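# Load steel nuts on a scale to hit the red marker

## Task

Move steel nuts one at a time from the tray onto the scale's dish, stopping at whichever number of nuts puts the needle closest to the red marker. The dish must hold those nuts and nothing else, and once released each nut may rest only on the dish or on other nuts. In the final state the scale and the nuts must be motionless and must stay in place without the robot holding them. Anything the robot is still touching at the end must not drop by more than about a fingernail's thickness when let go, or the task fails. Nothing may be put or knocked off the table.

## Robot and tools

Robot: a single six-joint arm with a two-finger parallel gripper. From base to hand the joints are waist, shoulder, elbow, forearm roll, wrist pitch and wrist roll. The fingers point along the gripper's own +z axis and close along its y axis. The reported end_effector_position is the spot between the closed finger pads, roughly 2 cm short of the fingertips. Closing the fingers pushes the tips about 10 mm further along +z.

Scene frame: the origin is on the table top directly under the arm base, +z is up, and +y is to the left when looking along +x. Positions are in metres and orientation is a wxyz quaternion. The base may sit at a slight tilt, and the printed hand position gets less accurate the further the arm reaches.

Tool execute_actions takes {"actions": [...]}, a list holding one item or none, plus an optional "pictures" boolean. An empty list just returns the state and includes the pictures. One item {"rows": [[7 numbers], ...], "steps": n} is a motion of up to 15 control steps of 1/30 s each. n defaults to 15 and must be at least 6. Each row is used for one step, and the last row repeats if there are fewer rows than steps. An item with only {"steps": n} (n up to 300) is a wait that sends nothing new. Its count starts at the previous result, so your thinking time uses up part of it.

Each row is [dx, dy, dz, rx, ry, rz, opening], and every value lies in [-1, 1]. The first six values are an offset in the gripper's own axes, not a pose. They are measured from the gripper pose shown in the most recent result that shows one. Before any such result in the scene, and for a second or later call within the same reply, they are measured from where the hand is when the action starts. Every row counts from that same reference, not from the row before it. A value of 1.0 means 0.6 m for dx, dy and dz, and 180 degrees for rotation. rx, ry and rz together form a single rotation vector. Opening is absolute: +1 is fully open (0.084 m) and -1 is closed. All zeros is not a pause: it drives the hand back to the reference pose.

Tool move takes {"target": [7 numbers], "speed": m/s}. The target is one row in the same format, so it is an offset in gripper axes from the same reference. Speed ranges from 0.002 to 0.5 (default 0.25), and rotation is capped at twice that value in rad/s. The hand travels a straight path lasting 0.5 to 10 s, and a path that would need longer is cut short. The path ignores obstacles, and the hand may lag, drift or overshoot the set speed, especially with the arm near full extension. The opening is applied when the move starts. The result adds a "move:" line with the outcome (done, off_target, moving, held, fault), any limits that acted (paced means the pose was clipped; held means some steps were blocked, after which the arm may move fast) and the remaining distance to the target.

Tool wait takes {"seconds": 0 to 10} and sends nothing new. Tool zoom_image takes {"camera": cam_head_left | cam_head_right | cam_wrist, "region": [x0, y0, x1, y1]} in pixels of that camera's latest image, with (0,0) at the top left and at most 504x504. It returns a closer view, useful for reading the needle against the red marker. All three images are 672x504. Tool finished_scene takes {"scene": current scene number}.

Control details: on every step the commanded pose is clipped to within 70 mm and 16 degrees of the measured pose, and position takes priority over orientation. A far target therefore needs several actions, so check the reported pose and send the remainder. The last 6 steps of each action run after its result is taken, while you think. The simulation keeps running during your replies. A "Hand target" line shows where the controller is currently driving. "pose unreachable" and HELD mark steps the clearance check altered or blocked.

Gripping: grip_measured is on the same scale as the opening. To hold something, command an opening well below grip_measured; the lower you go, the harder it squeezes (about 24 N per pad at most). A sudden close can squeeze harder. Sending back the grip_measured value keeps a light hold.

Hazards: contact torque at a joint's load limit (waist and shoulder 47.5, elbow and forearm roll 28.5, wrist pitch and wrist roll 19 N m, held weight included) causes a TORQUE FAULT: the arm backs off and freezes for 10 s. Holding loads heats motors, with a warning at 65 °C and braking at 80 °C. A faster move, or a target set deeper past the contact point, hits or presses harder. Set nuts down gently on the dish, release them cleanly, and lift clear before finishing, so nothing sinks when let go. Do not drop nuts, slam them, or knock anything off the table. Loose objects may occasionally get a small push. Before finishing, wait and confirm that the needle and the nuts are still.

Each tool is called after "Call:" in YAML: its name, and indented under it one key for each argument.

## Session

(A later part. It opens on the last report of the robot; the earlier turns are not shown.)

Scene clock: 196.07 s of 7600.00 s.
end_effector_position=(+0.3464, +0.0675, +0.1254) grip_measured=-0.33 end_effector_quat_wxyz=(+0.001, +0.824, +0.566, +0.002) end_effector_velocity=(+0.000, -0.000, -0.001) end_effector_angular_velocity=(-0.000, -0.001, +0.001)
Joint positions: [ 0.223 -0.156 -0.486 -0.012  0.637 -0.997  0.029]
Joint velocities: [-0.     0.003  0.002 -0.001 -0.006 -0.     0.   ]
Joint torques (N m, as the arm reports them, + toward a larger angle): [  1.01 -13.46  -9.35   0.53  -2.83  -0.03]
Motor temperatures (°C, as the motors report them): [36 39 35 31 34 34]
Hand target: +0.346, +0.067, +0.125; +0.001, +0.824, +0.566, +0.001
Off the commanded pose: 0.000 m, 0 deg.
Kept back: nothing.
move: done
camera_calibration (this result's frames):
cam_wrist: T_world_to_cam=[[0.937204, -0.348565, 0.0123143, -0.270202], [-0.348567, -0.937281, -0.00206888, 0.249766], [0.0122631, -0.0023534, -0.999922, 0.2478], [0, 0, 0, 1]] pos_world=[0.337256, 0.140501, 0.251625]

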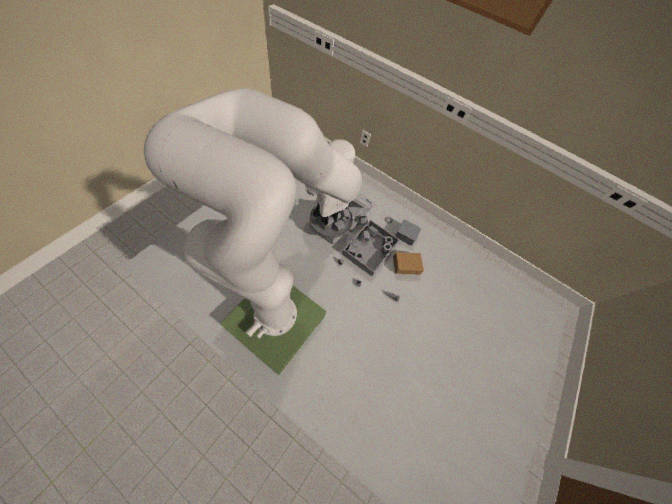

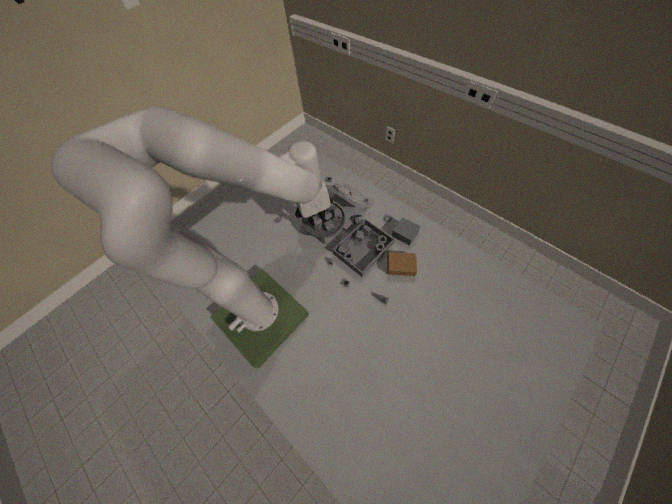

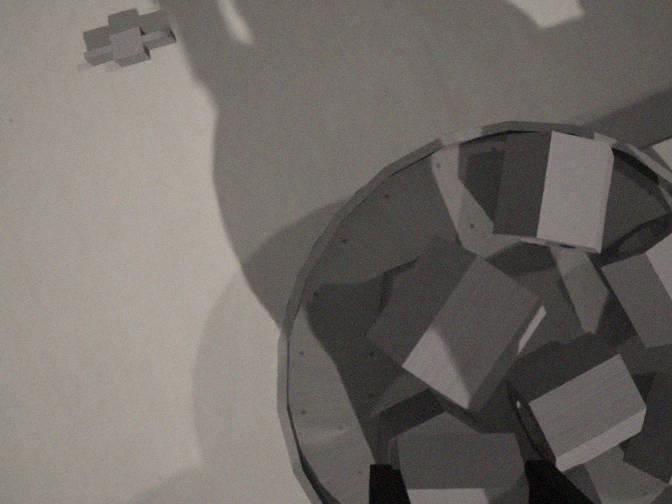

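Call:
move:
  target: [0,0,-0.004,0,0,0,-0.65]
  speed: 0.01

Call:
execute_actions:
  actions:
    - {"rows": [[0,0,0,0,0,0,-0.22]], "steps": 12}

Call:
move:
  target: [0,0,-0.06,0,0,0,-0.22]
  speed: 0.06

Scene clock: 197.00 s of 7600.00 s.
end_effector_position=(+0.3463, +0.0674, +0.1276) grip_measured=-0.33 end_effector_quat_wxyz=(+0.001, +0.824, +0.566, +0.001) end_effector_velocity=(+0.000, +0.000, +0.001) end_effector_angular_velocity=(+0.001, +0.000, -0.001)
Joint positions: [ 0.223 -0.162 -0.487 -0.012  0.645 -0.997  0.029]
Joint velocities: [ 0.    -0.002 -0.002  0.002  0.004  0.    -0.   ]
Joint torques (N m, as the arm reports them, + toward a larger angle): [  1.28 -14.54  -9.73   0.58  -2.22  -0.02]
Motor temperatures (°C, as the motors report them): [36 39 35 31 34 34]
Hand target: +0.346, +0.067, +0.128; +0.001, +0.824, +0.566, +0.002
Off the commanded pose: 0.000 m, 0 deg.
Kept back: nothing.
move: done
camera_calibration (this result's frames):
cam_wrist: T_world_to_cam=[[0.937198, -0.348591, 0.0120026, -0.270073], [-0.348595, -0.937272, -0.00184552, 0.249664], [0.011893, -0.00245441, -0.999926, 0.250083], [0, 0, 0, 1]] pos_world=[0.337169, 0.140472, 0.253767]

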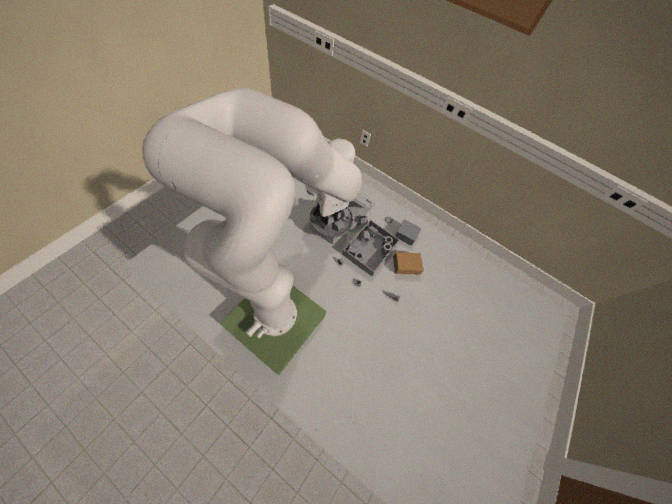

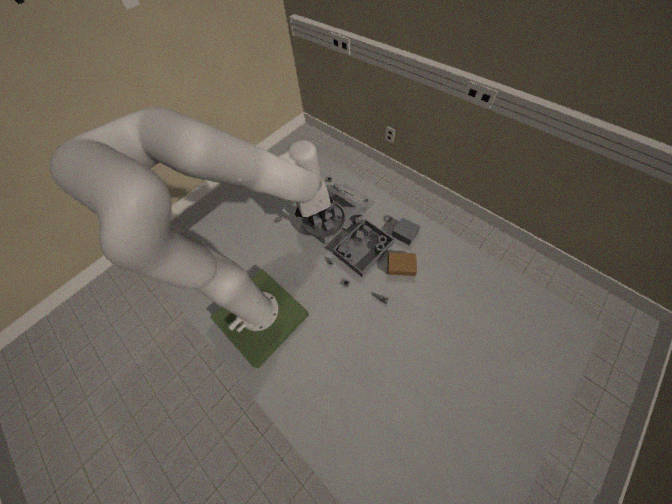

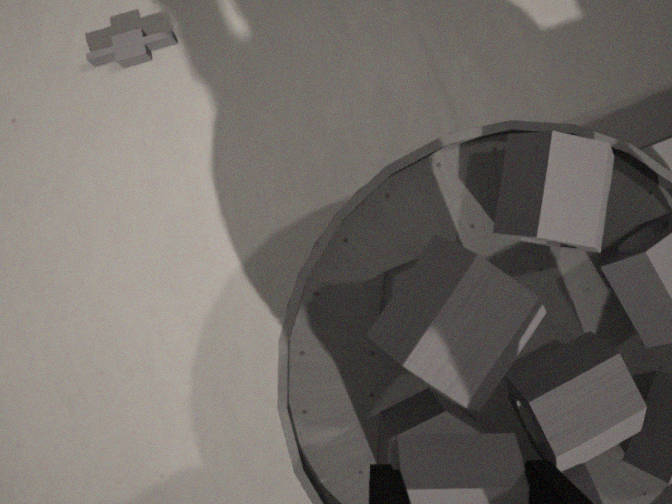

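Scene clock: 197.20 s of 7600.00 s.
end_effector_position=(+0.3463, +0.0675, +0.1275) grip_measured=-0.24 end_effector_quat_wxyz=(+0.001, +0.824, +0.566, +0.001) end_effector_velocity=(-0.001, -0.001, -0.001) end_effector_angular_velocity=(-0.001, +0.004, -0.000)
Joint positions: [ 0.223 -0.162 -0.487 -0.012  0.645 -0.997  0.033]
Joint velocities: [-0.001  0.001  0.001 -0.001  0.002  0.     0.008]
Joint torques (N m, as the arm reports them, + toward a larger angle): [  1.2  -14.72  -9.76   0.41  -1.9   -0.03]
Motor temperatures (°C, as the motors report them): [36 39 35 31 34 34]
Steps of this call (steps 1 to 6: the first 6 steps of this action). Readings (end_effector_position):
1: (+0.3463, +0.0674, +0.1276)
2: (+0.3463, +0.0674, +0.1276)
4: (+0.3463, +0.0675, +0.1275)
6: the state above

Scene clock: 198.40 s of 7600.00 s.
end_effector_position=(+0.3460, +0.0673, +0.1632) grip_measured=-0.24 end_effector_quat_wxyz=(+0.001, +0.824, +0.566, +0.001) end_effector_velocity=(+0.001, -0.000, +0.003) end_effector_angular_velocity=(+0.001, -0.003, -0.001)
Joint positions: [ 0.224 -0.255 -0.522 -0.011  0.774 -0.998  0.034]
Joint velocities: [-0.001 -0.008 -0.003  0.     0.008  0.     0.   ]
Joint torques (N m, as the arm reports them, + toward a larger angle): [  1.03 -13.8  -10.32   0.58  -1.95  -0.12]
Motor temperatures (°C, as the motors report them): [36 39 35 31 34 34]
Hand target: +0.346, +0.067, +0.164; +0.002, +0.824, +0.566, +0.001
Off your previous action's commanded pose: 0.000 m, 0 deg at its last step (step 6 of this call).
Off the commanded pose: 0.000 m, 0 deg.
Kept back: nothing.
move: done
camera_calibration (this result's frames):
cam_wrist: T_world_to_cam=[[0.937141, -0.348754, 0.0117615, -0.270243], [-0.348762, -0.93721, -0.00145198, 0.249541], [0.0115294, -0.00274126, -0.99993, 0.285824], [0, 0, 0, 1]] pos_world=[0.336991, 0.140408, 0.289345]

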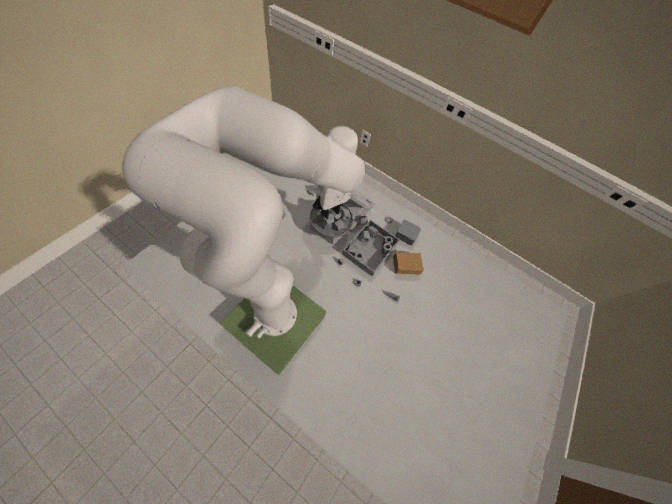

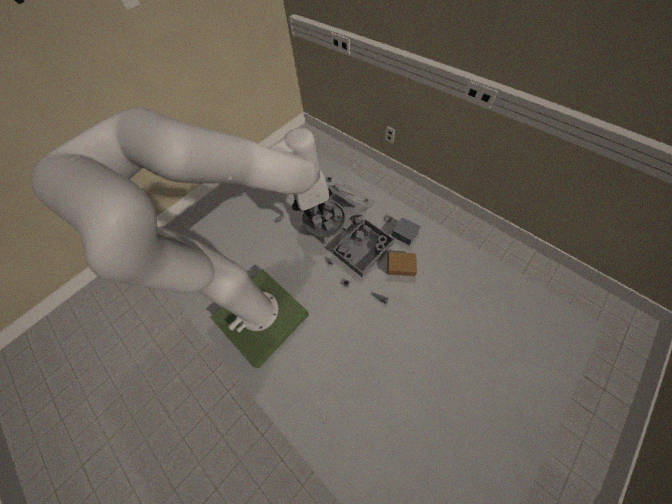

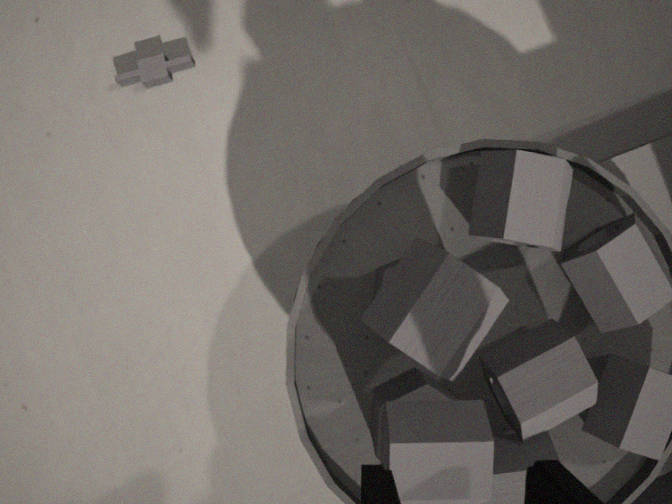

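Call:
move:
  target: [-0.1273,0.2558,0.147,0,0,0.383,-0.22]
  speed: 0.3

Scene clock: 201.70 s of 7600.00 s.
end_effector_position=(+0.4615, -0.0588, +0.0756) grip_measured=-0.24 end_effector_quat_wxyz=(-0.000, +1.000, +0.001, +0.002) end_effector_velocity=(+0.001, -0.001, -0.002) end_effector_angular_velocity=(-0.002, +0.004, -0.011)
Joint positions: [-0.099  0.3   -0.88  -0.008  0.575 -0.12   0.034]
Joint velocities: [-0.002  0.007 -0.006 -0.004  0.002  0.013  0.   ]
Joint torques (N m, as the arm reports them, + toward a larger angle): [  0.98 -22.87  -9.17   0.6   -2.07   0.05]
Motor temperatures (°C, as the motors report them): [36 39 35 31 34 34]
Hand target: +0.462, -0.059, +0.075; -0.000, +1.000, +0.000, +0.001
Off the commanded pose: 0.001 m, 0 deg.
Kept back: nothing.
move: done
camera_calibration (this result's frames):
cam_wrist: T_world_to_cam=[[0.0126581, -0.99989, 0.00771214, -0.0327649], [-0.999909, -0.012694, -0.00461676, 0.526606], [0.00471415, -0.007653, -0.99996, 0.199474], [0, 0, 0, 1]] pos_world=[0.526033, -0.02455, 0.20215]

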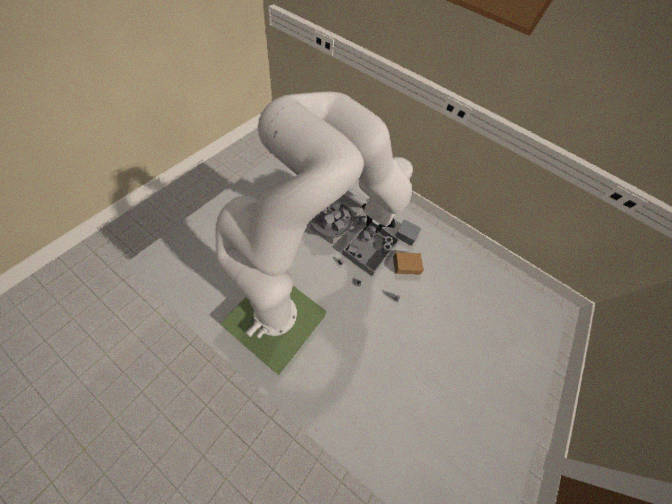

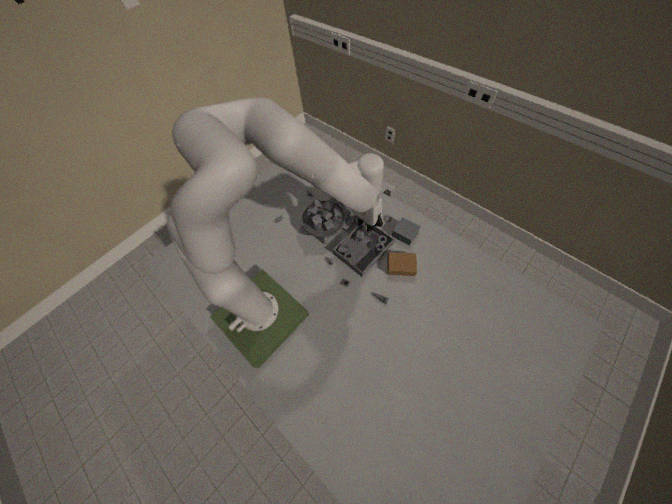

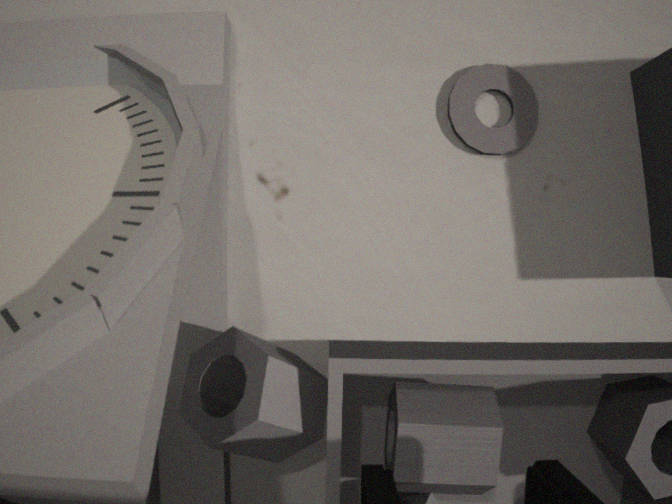

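Call:
move:
  target: [0.015,0.003,0.032,0,0,0,-0.2]
  speed: 0.06

Scene clock: 202.93 s of 7600.00 s.
end_effector_position=(+0.4707, -0.0606, +0.0567) grip_measured=-0.22 end_effector_quat_wxyz=(-0.000, +1.000, +0.001, +0.002) end_effector_velocity=(+0.001, -0.000, -0.001) end_effector_angular_velocity=(-0.001, -0.001, +0.002)
Joint positions: [-0.1    0.371 -0.917 -0.008  0.54  -0.121  0.035]
Joint velocities: [ 0.     0.004 -0.003 -0.001 -0.002 -0.001  0.   ]
Joint torques (N m, as the arm reports them, + toward a larger angle): [  0.92 -23.48  -8.98   0.3   -2.12  -0.09]
Motor temperatures (°C, as the motors report them): [36 39 35 31 34 34]
Hand target: +0.471, -0.061, +0.056; -0.000, +1.000, +0.001, +0.002
Off the commanded pose: 0.000 m, 0 deg.
Kept back: nothing.
move: done
camera_calibration (this result's frames):
cam_wrist: T_world_to_cam=[[0.012694, -0.99989, 0.00768796, -0.034522], [-0.999907, -0.0127321, -0.00492835, 0.535625], [0.00502569, -0.00762468, -0.999958, 0.18037], [0, 0, 0, 1]] pos_world=[0.535107, -0.0263233, 0.183268]

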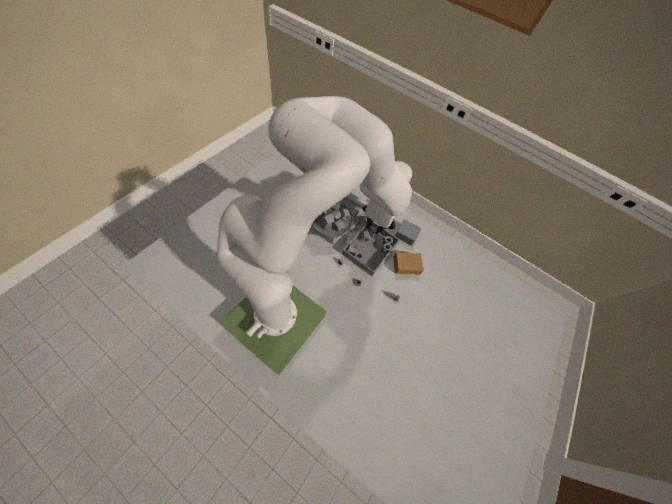

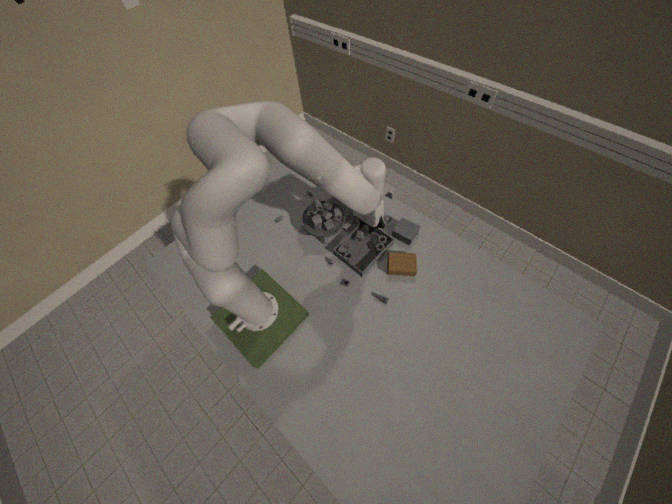

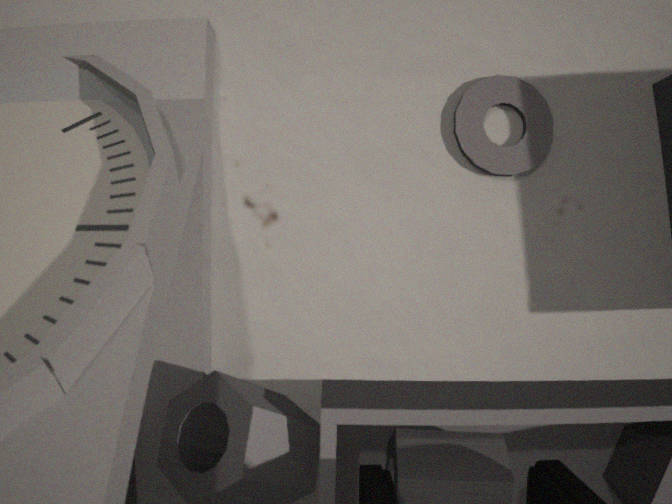

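Centred. Descend and close.

Call:
move:
  target: [0,0,0.0228,0,0,0,-0.2]
  speed: 0.03

Call:
execute_actions:
  actions:
    - {"rows": [[0,0,0,0,0,0,-0.65]], "steps": 15}

Scene clock: 203.97 s of 7600.00 s.
end_effector_position=(+0.4707, -0.0608, +0.0432) grip_measured=-0.22 end_effector_quat_wxyz=(-0.000, +1.000, +0.000, +0.002) end_effector_velocity=(-0.000, +0.000, -0.001) end_effector_angular_velocity=(-0.000, +0.000, +0.001)
Joint positions: [-0.101  0.406 -0.919 -0.009  0.507 -0.121  0.035]
Joint velocities: [ 0.     0.002  0.    -0.001 -0.002 -0.001 -0.   ]
Joint torques (N m, as the arm reports them, + toward a larger angle): [  2.51 -23.82  -8.67   0.5   -2.    -0.02]
Motor temperatures (°C, as the motors report them): [36 39 35 31 34 34]
Hand target: +0.471, -0.061, +0.043; -0.000, +1.000, +0.001, +0.002
Off the commanded pose: 0.000 m, 0 deg.
Kept back: nothing.
move: done
camera_calibration (this result's frames):
cam_wrist: T_world_to_cam=[[0.0123538, -0.999894, 0.00768702, -0.0344498], [-0.999911, -0.0123924, -0.0049929, 0.535634], [0.00508763, -0.00762465, -0.999958, 0.166829], [0, 0, 0, 1]] pos_world=[0.535163, -0.0265364, 0.169762]

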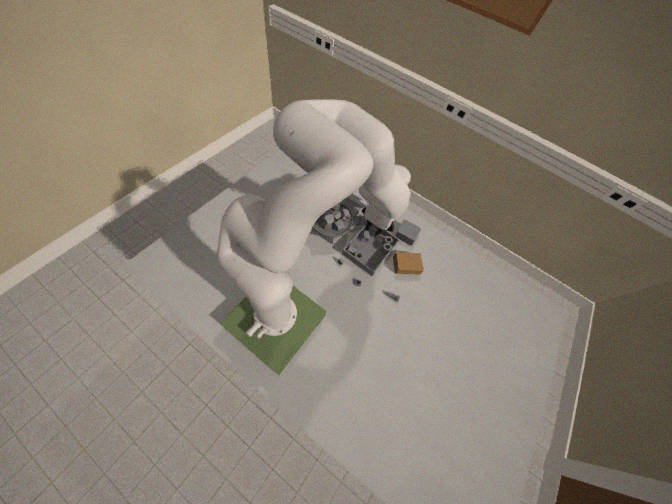

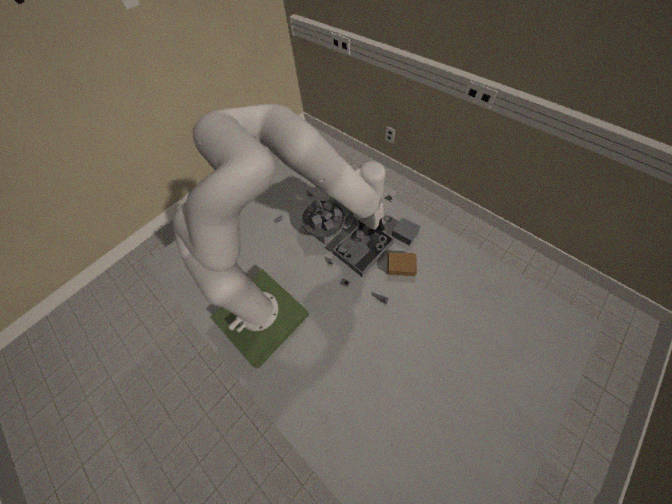

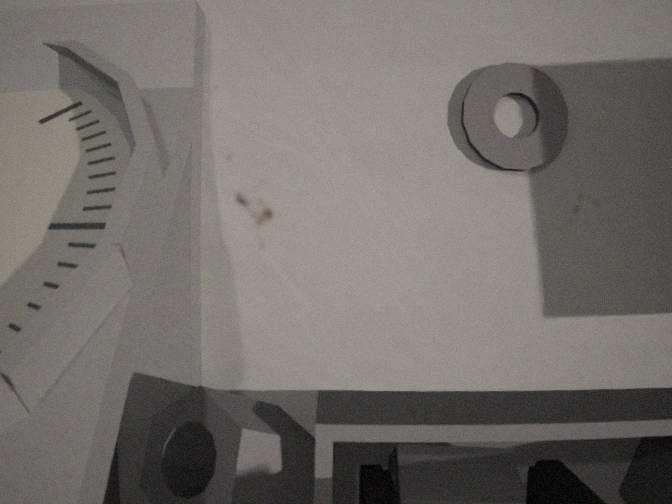

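Scene clock: 204.27 s of 7600.00 s.
end_effector_position=(+0.4708, -0.0606, +0.0432) grip_measured=-0.33 end_effector_quat_wxyz=(-0.000, +1.000, +0.001, +0.002) end_effector_velocity=(+0.000, -0.001, +0.000) end_effector_angular_velocity=(+0.000, -0.001, -0.003)
Joint positions: [-0.101  0.406 -0.919 -0.009  0.507 -0.121  0.029]
Joint velocities: [-0.001 -0.001  0.     0.001 -0.001  0.001 -0.   ]
Joint torques (N m, as the arm reports them, + toward a larger angle): [  0.95 -23.72  -8.6    0.26  -1.99   0.  ]
Motor temperatures (°C, as the motors report them): [36 39 35 31 34 34]
Steps of this call (steps 1 to 9: the first 9 steps of this action). Readings (end_effector_position):
1: (+0.4707, -0.0607, +0.0432)
2: (+0.4708, -0.0605, +0.0432)
4: (+0.4708, -0.0605, +0.0432)
8: (+0.4708, -0.0606, +0.0432)
9: the state above

Call:
move:
  target: [0,0,-0.19,0,0,0,-0.65]
  speed: 0.12

Call:
move:
  target: [-0.17,-0.2,-0.012,0,0,-0.2,-0.65]
  speed: 0.2

Scene clock: 206.17 s of 7600.00 s.
end_effector_position=(+0.4699, -0.0609, +0.1564) grip_measured=-0.33 end_effector_quat_wxyz=(-0.000, +1.000, +0.000, +0.001) end_effector_velocity=(+0.002, -0.001, +0.005) end_effector_angular_velocity=(-0.002, -0.007, +0.001)
Joint positions: [-0.099  0.149 -0.957 -0.007  0.804 -0.122  0.029]
Joint velocities: [-0.    -0.007 -0.006 -0.002  0.005 -0.    -0.   ]
Joint torques (N m, as the arm reports them, + toward a larger angle): [  0.84 -22.13 -10.76   0.4   -2.23  -0.06]
Motor temperatures (°C, as the motors report them): [36 39 35 31 34 34]
Hand target: +0.470, -0.061, +0.157; -0.000, +1.000, +0.000, +0.002
Off your previous action's commanded pose: 0.000 m, 0 deg at its last step (step 6 of this call).
Off the commanded pose: 0.001 m, 0 deg.
Kept back: nothing.
move: done
camera_calibration (this result's frames):
cam_wrist: T_world_to_cam=[[0.012316, -0.999892, 0.00798199, -0.0354097], [-0.999916, -0.0123472, -0.00387068, 0.535226], [0.00396882, -0.00793365, -0.999961, 0.280516], [0, 0, 0, 1]] pos_world=[0.534504, -0.0265718, 0.28286]

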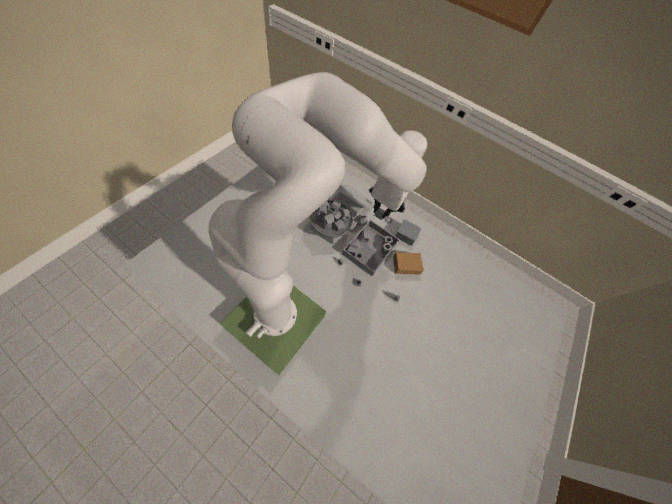

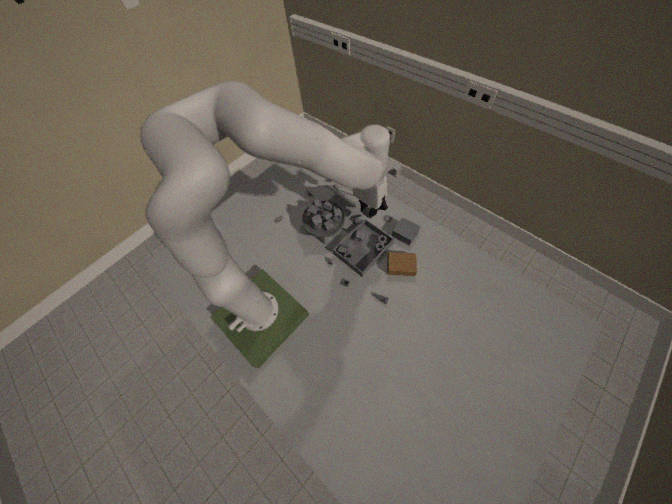

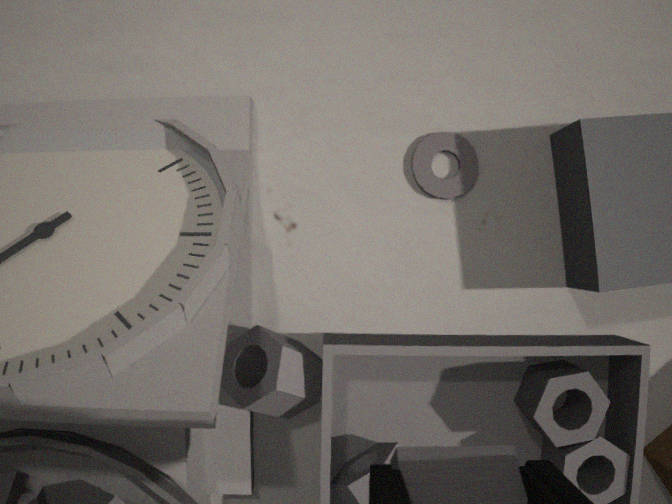

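Scene clock: 208.20 s of 7600.00 s.
end_effector_position=(+0.3684, +0.0589, +0.1633) grip_measured=-0.33 end_effector_quat_wxyz=(+0.001, +0.951, +0.309, +0.001) end_effector_velocity=(-0.001, +0.001, +0.001) end_effector_angular_velocity=(-0.001, -0.002, +0.008)
Joint positions: [ 0.19  -0.183 -0.593 -0.01   0.772 -0.458  0.029]
Joint velocities: [ 0.004 -0.004  0.002 -0.002 -0.001 -0.002  0.   ]
Joint torques (N m, as the arm reports them, + toward a larger angle): [  0.68 -15.83 -10.82   0.43  -2.14   0.01]
Motor temperatures (°C, as the motors report them): [36 39 35 31 34 34]
Hand target: +0.368, +0.059, +0.163; +0.001, +0.951, +0.309, +0.001
Off the commanded pose: 0.001 m, 0 deg.
Kept back: nothing.
move: done
camera_calibration (this result's frames):
cam_wrist: T_world_to_cam=[[0.597038, -0.802144, 0.0105578, -0.141939], [-0.802164, -0.597096, -0.00324726, 0.396765], [0.00890877, -0.00653032, -0.999939, 0.286857], [0, 0, 0, 1]] pos_world=[0.400458, 0.124924, 0.289626]

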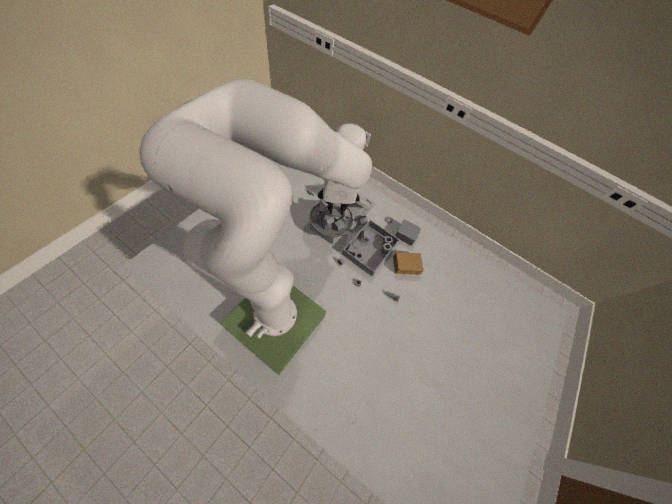

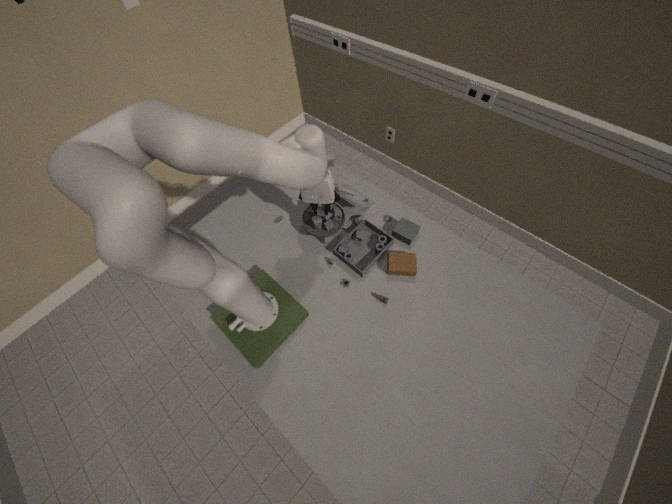

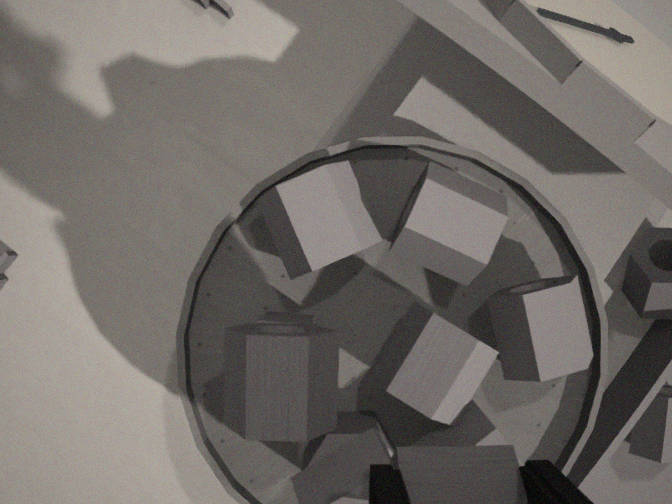

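Call:
move:
  target: [0.122,0.0128,0.047,0,0,0.139,-0.65]
  speed: 0.12

Scene clock: 211.00 s of 7600.00 s.
end_effector_position=(+0.4323, +0.0954, +0.1355) grip_measured=-0.33 end_effector_quat_wxyz=(+0.000, +0.995, +0.096, +0.002) end_effector_velocity=(+0.001, +0.001, -0.001) end_effector_angular_velocity=(-0.002, +0.001, -0.009)
Joint positions: [ 0.248  0.1   -0.82  -0.011  0.717  0.036  0.029]
Joint velocities: [ 0.003  0.007 -0.007 -0.002  0.002  0.014  0.   ]
Joint torques (N m, as the arm reports them, + toward a larger angle): [  1.16 -20.82 -10.35   0.36  -2.19   0.22]
Motor temperatures (°C, as the motors report them): [36 39 36 31 34 34]
Hand target: +0.432, +0.096, +0.135; +0.001, +0.995, +0.096, +0.002
Off the commanded pose: 0.000 m, 0 deg.
Kept back: nothing.
move: done
camera_calibration (this result's frames):
cam_wrist: T_world_to_cam=[[0.202793, -0.979176, 0.00947554, 0.0369799], [-0.979202, -0.20284, -0.00429974, 0.508713], [0.00613222, -0.00840651, -0.999946, 0.260128], [0, 0, 0, 1]] pos_world=[0.489038, 0.141584, 0.261951]

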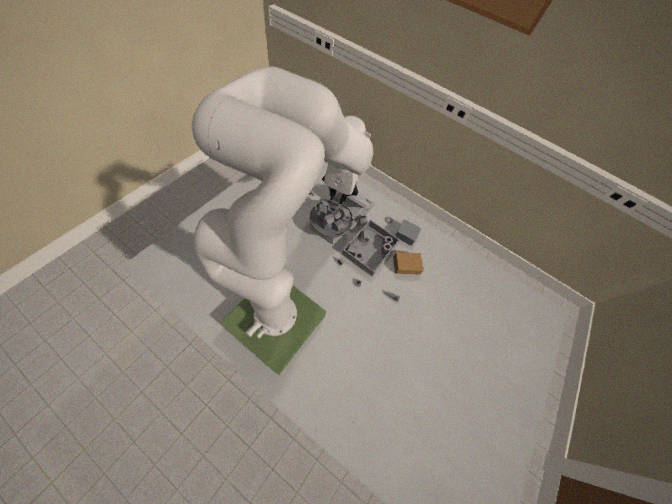

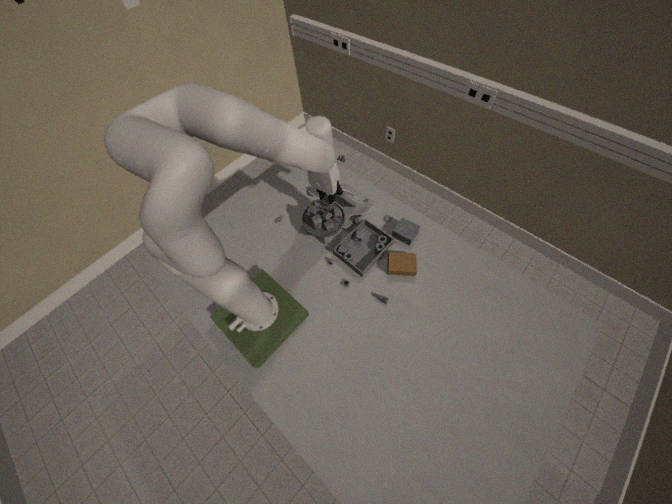

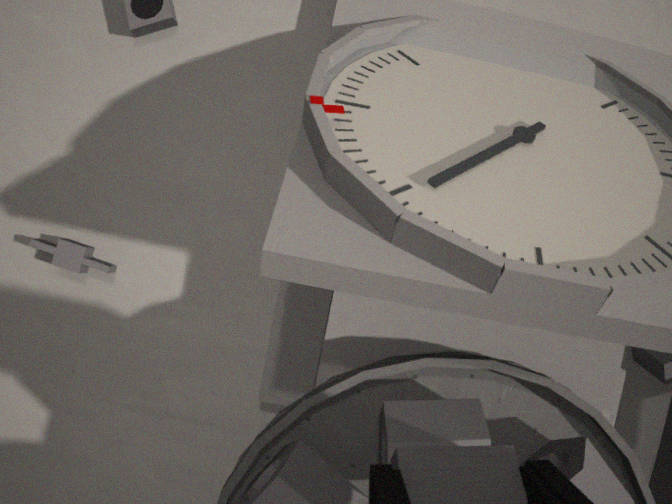

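Call:
move:
  target: [0.0025,0,0.009,0,0,0,-0.65]
  speed: 0.02

Call:
move:
  target: [0,0,0.004,0,0,0,-0.65]
  speed: 0.01

Scene clock: 213.67 s of 7600.00 s.
end_effector_position=(+0.4337, +0.0957, +0.1302) grip_measured=-0.33 end_effector_quat_wxyz=(+0.000, +0.995, +0.096, +0.001) end_effector_velocity=(+0.001, +0.001, -0.001) end_effector_angular_velocity=(+0.001, -0.001, -0.001)
Joint positions: [ 0.247  0.116 -0.822 -0.011  0.703  0.037  0.029]
Joint velocities: [ 0.001  0.005 -0.001  0.001 -0.005  0.001 -0.   ]
Joint torques (N m, as the arm reports them, + toward a larger angle): [  1.07 -21.08 -10.19   0.63  -2.07   0.01]
Motor temperatures (°C, as the motors report them): [36 39 36 31 34 34]
Hand target: +0.434, +0.096, +0.130; +0.000, +0.995, +0.096, +0.002
Off the commanded pose: 0.000 m, 0 deg.
Kept back: nothing.
move: done
camera_calibration (this result's frames):
cam_wrist: T_world_to_cam=[[0.202784, -0.979178, 0.00945913, 0.0370225], [-0.979205, -0.20283, -0.00417831, 0.510119], [0.00600991, -0.00841513, -0.999947, 0.254896], [0, 0, 0, 1]] pos_world=[0.490472, 0.141864, 0.256664]

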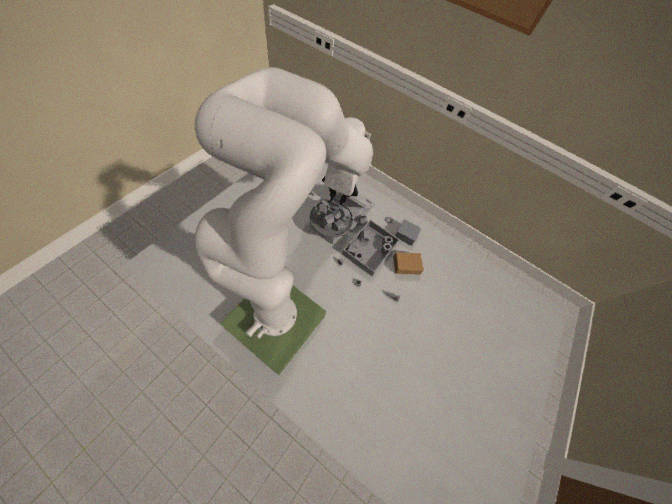

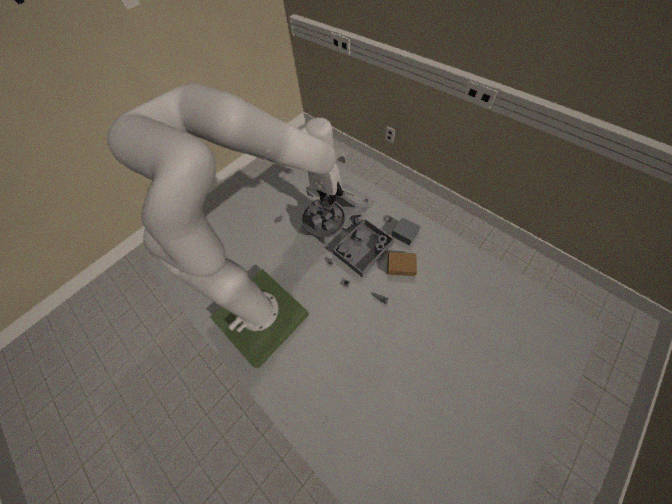

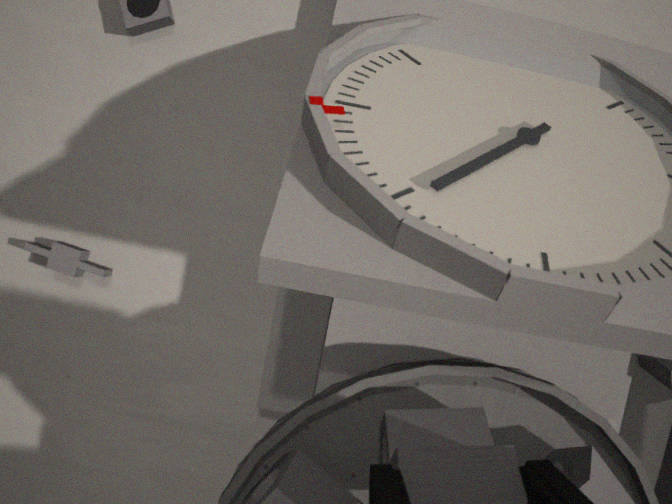

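Scene clock: 214.37 s of 7600.00 s.
end_effector_position=(+0.4338, +0.0957, +0.1280) grip_measured=-0.33 end_effector_quat_wxyz=(+0.000, +0.995, +0.096, +0.002) end_effector_velocity=(+0.001, +0.000, +0.000) end_effector_angular_velocity=(+0.000, -0.002, +0.001)
Joint positions: [ 0.247  0.121 -0.821 -0.011  0.696  0.037  0.029]
Joint velocities: [ 0.     0.001 -0.001 -0.    -0.002 -0.    -0.   ]
Joint torques (N m, as the arm reports them, + toward a larger angle): [  1.22 -20.59 -10.31   0.57  -2.36   0.04]
Motor temperatures (°C, as the motors report them): [36 39 36 31 34 34]
Hand target: +0.434, +0.096, +0.128; +0.000, +0.995, +0.096, +0.001
Off the commanded pose: 0.000 m, 0 deg.
Kept back: nothing.
move: done
camera_calibration (this result's frames):
cam_wrist: T_world_to_cam=[[0.2028, -0.979175, 0.00943692, 0.0370511], [-0.9792, -0.202848, -0.00444716, 0.510237], [0.0062688, -0.00833875, -0.999946, 0.252583], [0, 0, 0, 1]] pos_world=[0.490527, 0.141886, 0.254488]

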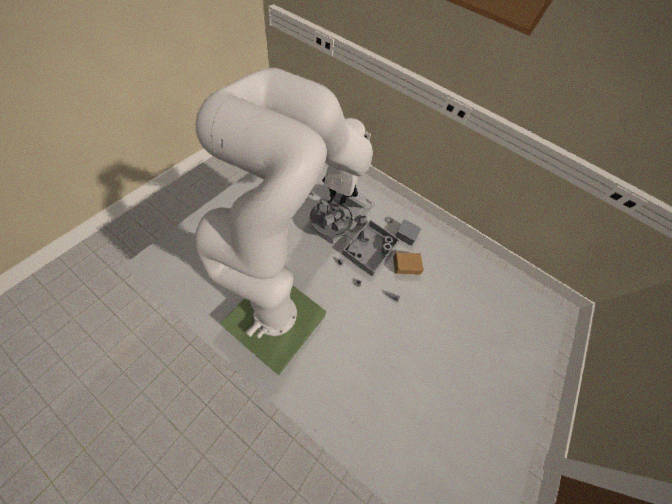

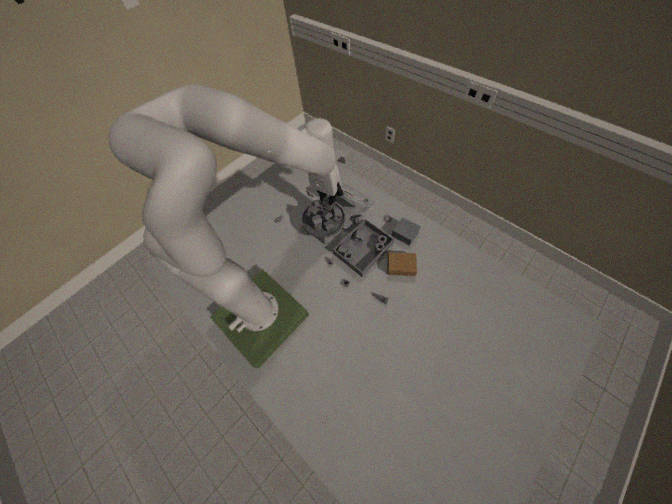

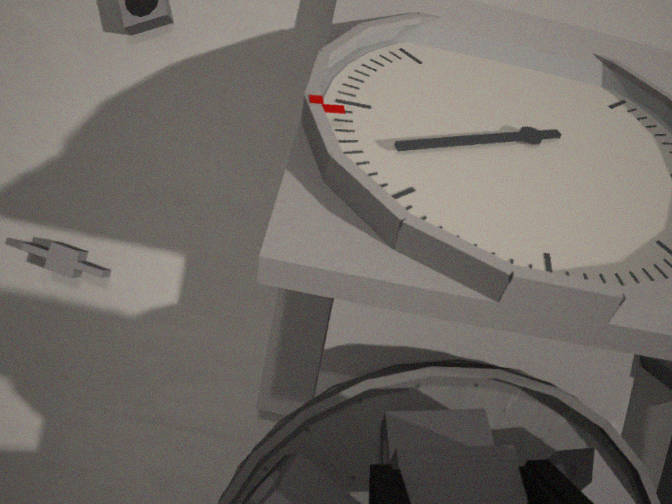

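The needle shows contact. Release.

Call:
execute_actions:
  actions:
    - {"rows": [[0,0,0,0,0,0,-0.22]], "steps": 12}

Call:
move:
  target: [0,0,-0.05,0,0,0,-0.22]
  speed: 0.06

Scene clock: 214.77 s of 7600.00 s.
end_effector_position=(+0.4339, +0.0958, +0.1281) grip_measured=-0.24 end_effector_quat_wxyz=(+0.000, +0.995, +0.096, +0.002) end_effector_velocity=(+0.001, +0.000, +0.001) end_effector_angular_velocity=(+0.001, -0.001, -0.001)
Joint positions: [ 0.247  0.121 -0.821 -0.011  0.696  0.037  0.033]
Joint velocities: [ 0.    -0.    -0.003  0.001  0.002 -0.     0.008]
Joint torques (N m, as the arm reports them, + toward a larger angle): [  1.35 -20.31 -10.07   0.62  -2.08  -0.12]
Motor temperatures (°C, as the motors report them): [36 39 36 31 34 34]
Steps of this call (steps 1 to 6: nothing new was sent; steps 7 to 12: the first 6 steps of this action). Readings (end_effector_position):
7: (+0.4338, +0.0957, +0.1279)
8: (+0.4337, +0.0957, +0.1279)
10: (+0.4338, +0.0957, +0.1280)
12: the state above

Scene clock: 215.87 s of 7600.00 s.
end_effector_position=(+0.4335, +0.0956, +0.1576) grip_measured=-0.24 end_effector_quat_wxyz=(+0.001, +0.995, +0.096, +0.001) end_effector_velocity=(-0.000, -0.000, +0.001) end_effector_angular_velocity=(-0.001, +0.002, -0.001)
Joint positions: [ 0.248  0.059 -0.844 -0.01   0.782  0.036  0.034]
Joint velocities: [-0.    -0.003 -0.001 -0.     0.006  0.001  0.   ]
Joint torques (N m, as the arm reports them, + toward a larger angle): [  0.9  -20.14 -10.45   0.4   -2.27  -0.13]
Motor temperatures (°C, as the motors report them): [36 39 36 31 34 34]
Hand target: +0.434, +0.096, +0.158; +0.001, +0.995, +0.096, +0.002
Off your previous action's commanded pose: 0.000 m, 0 deg at its last step (step 6 of this call).
Off the commanded pose: 0.000 m, 0 deg.
Kept back: nothing.
move: done
camera_calibration (this result's frames):
cam_wrist: T_world_to_cam=[[0.202673, -0.9792, 0.0095846, 0.036752], [-0.979229, -0.202718, -0.00402812, 0.510069], [0.00588731, -0.00856913, -0.999946, 0.282373], [0, 0, 0, 1]] pos_world=[0.490363, 0.141808, 0.28406]

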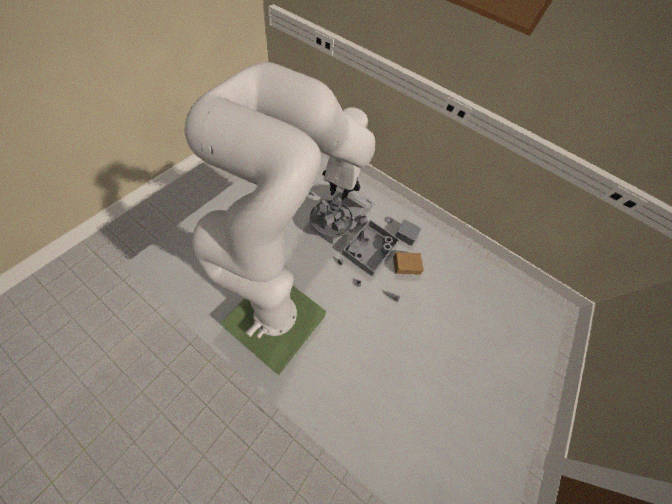

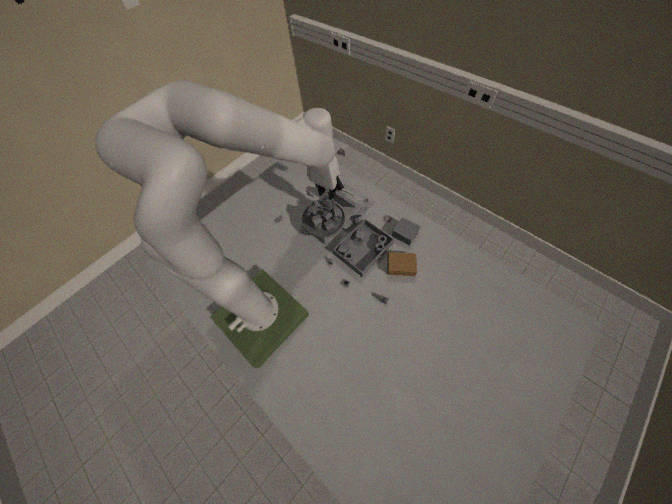

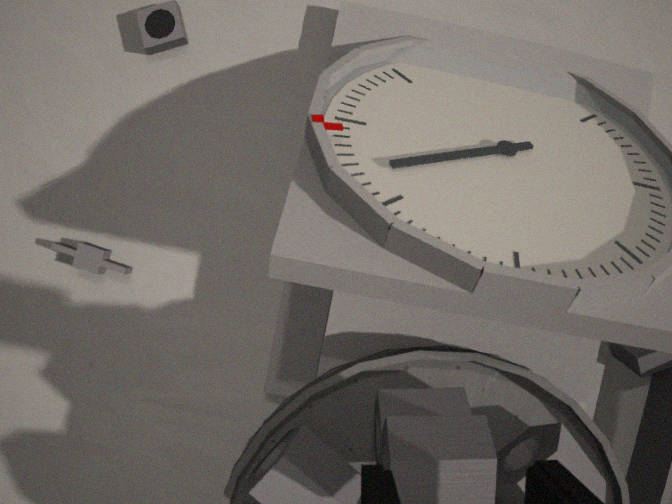

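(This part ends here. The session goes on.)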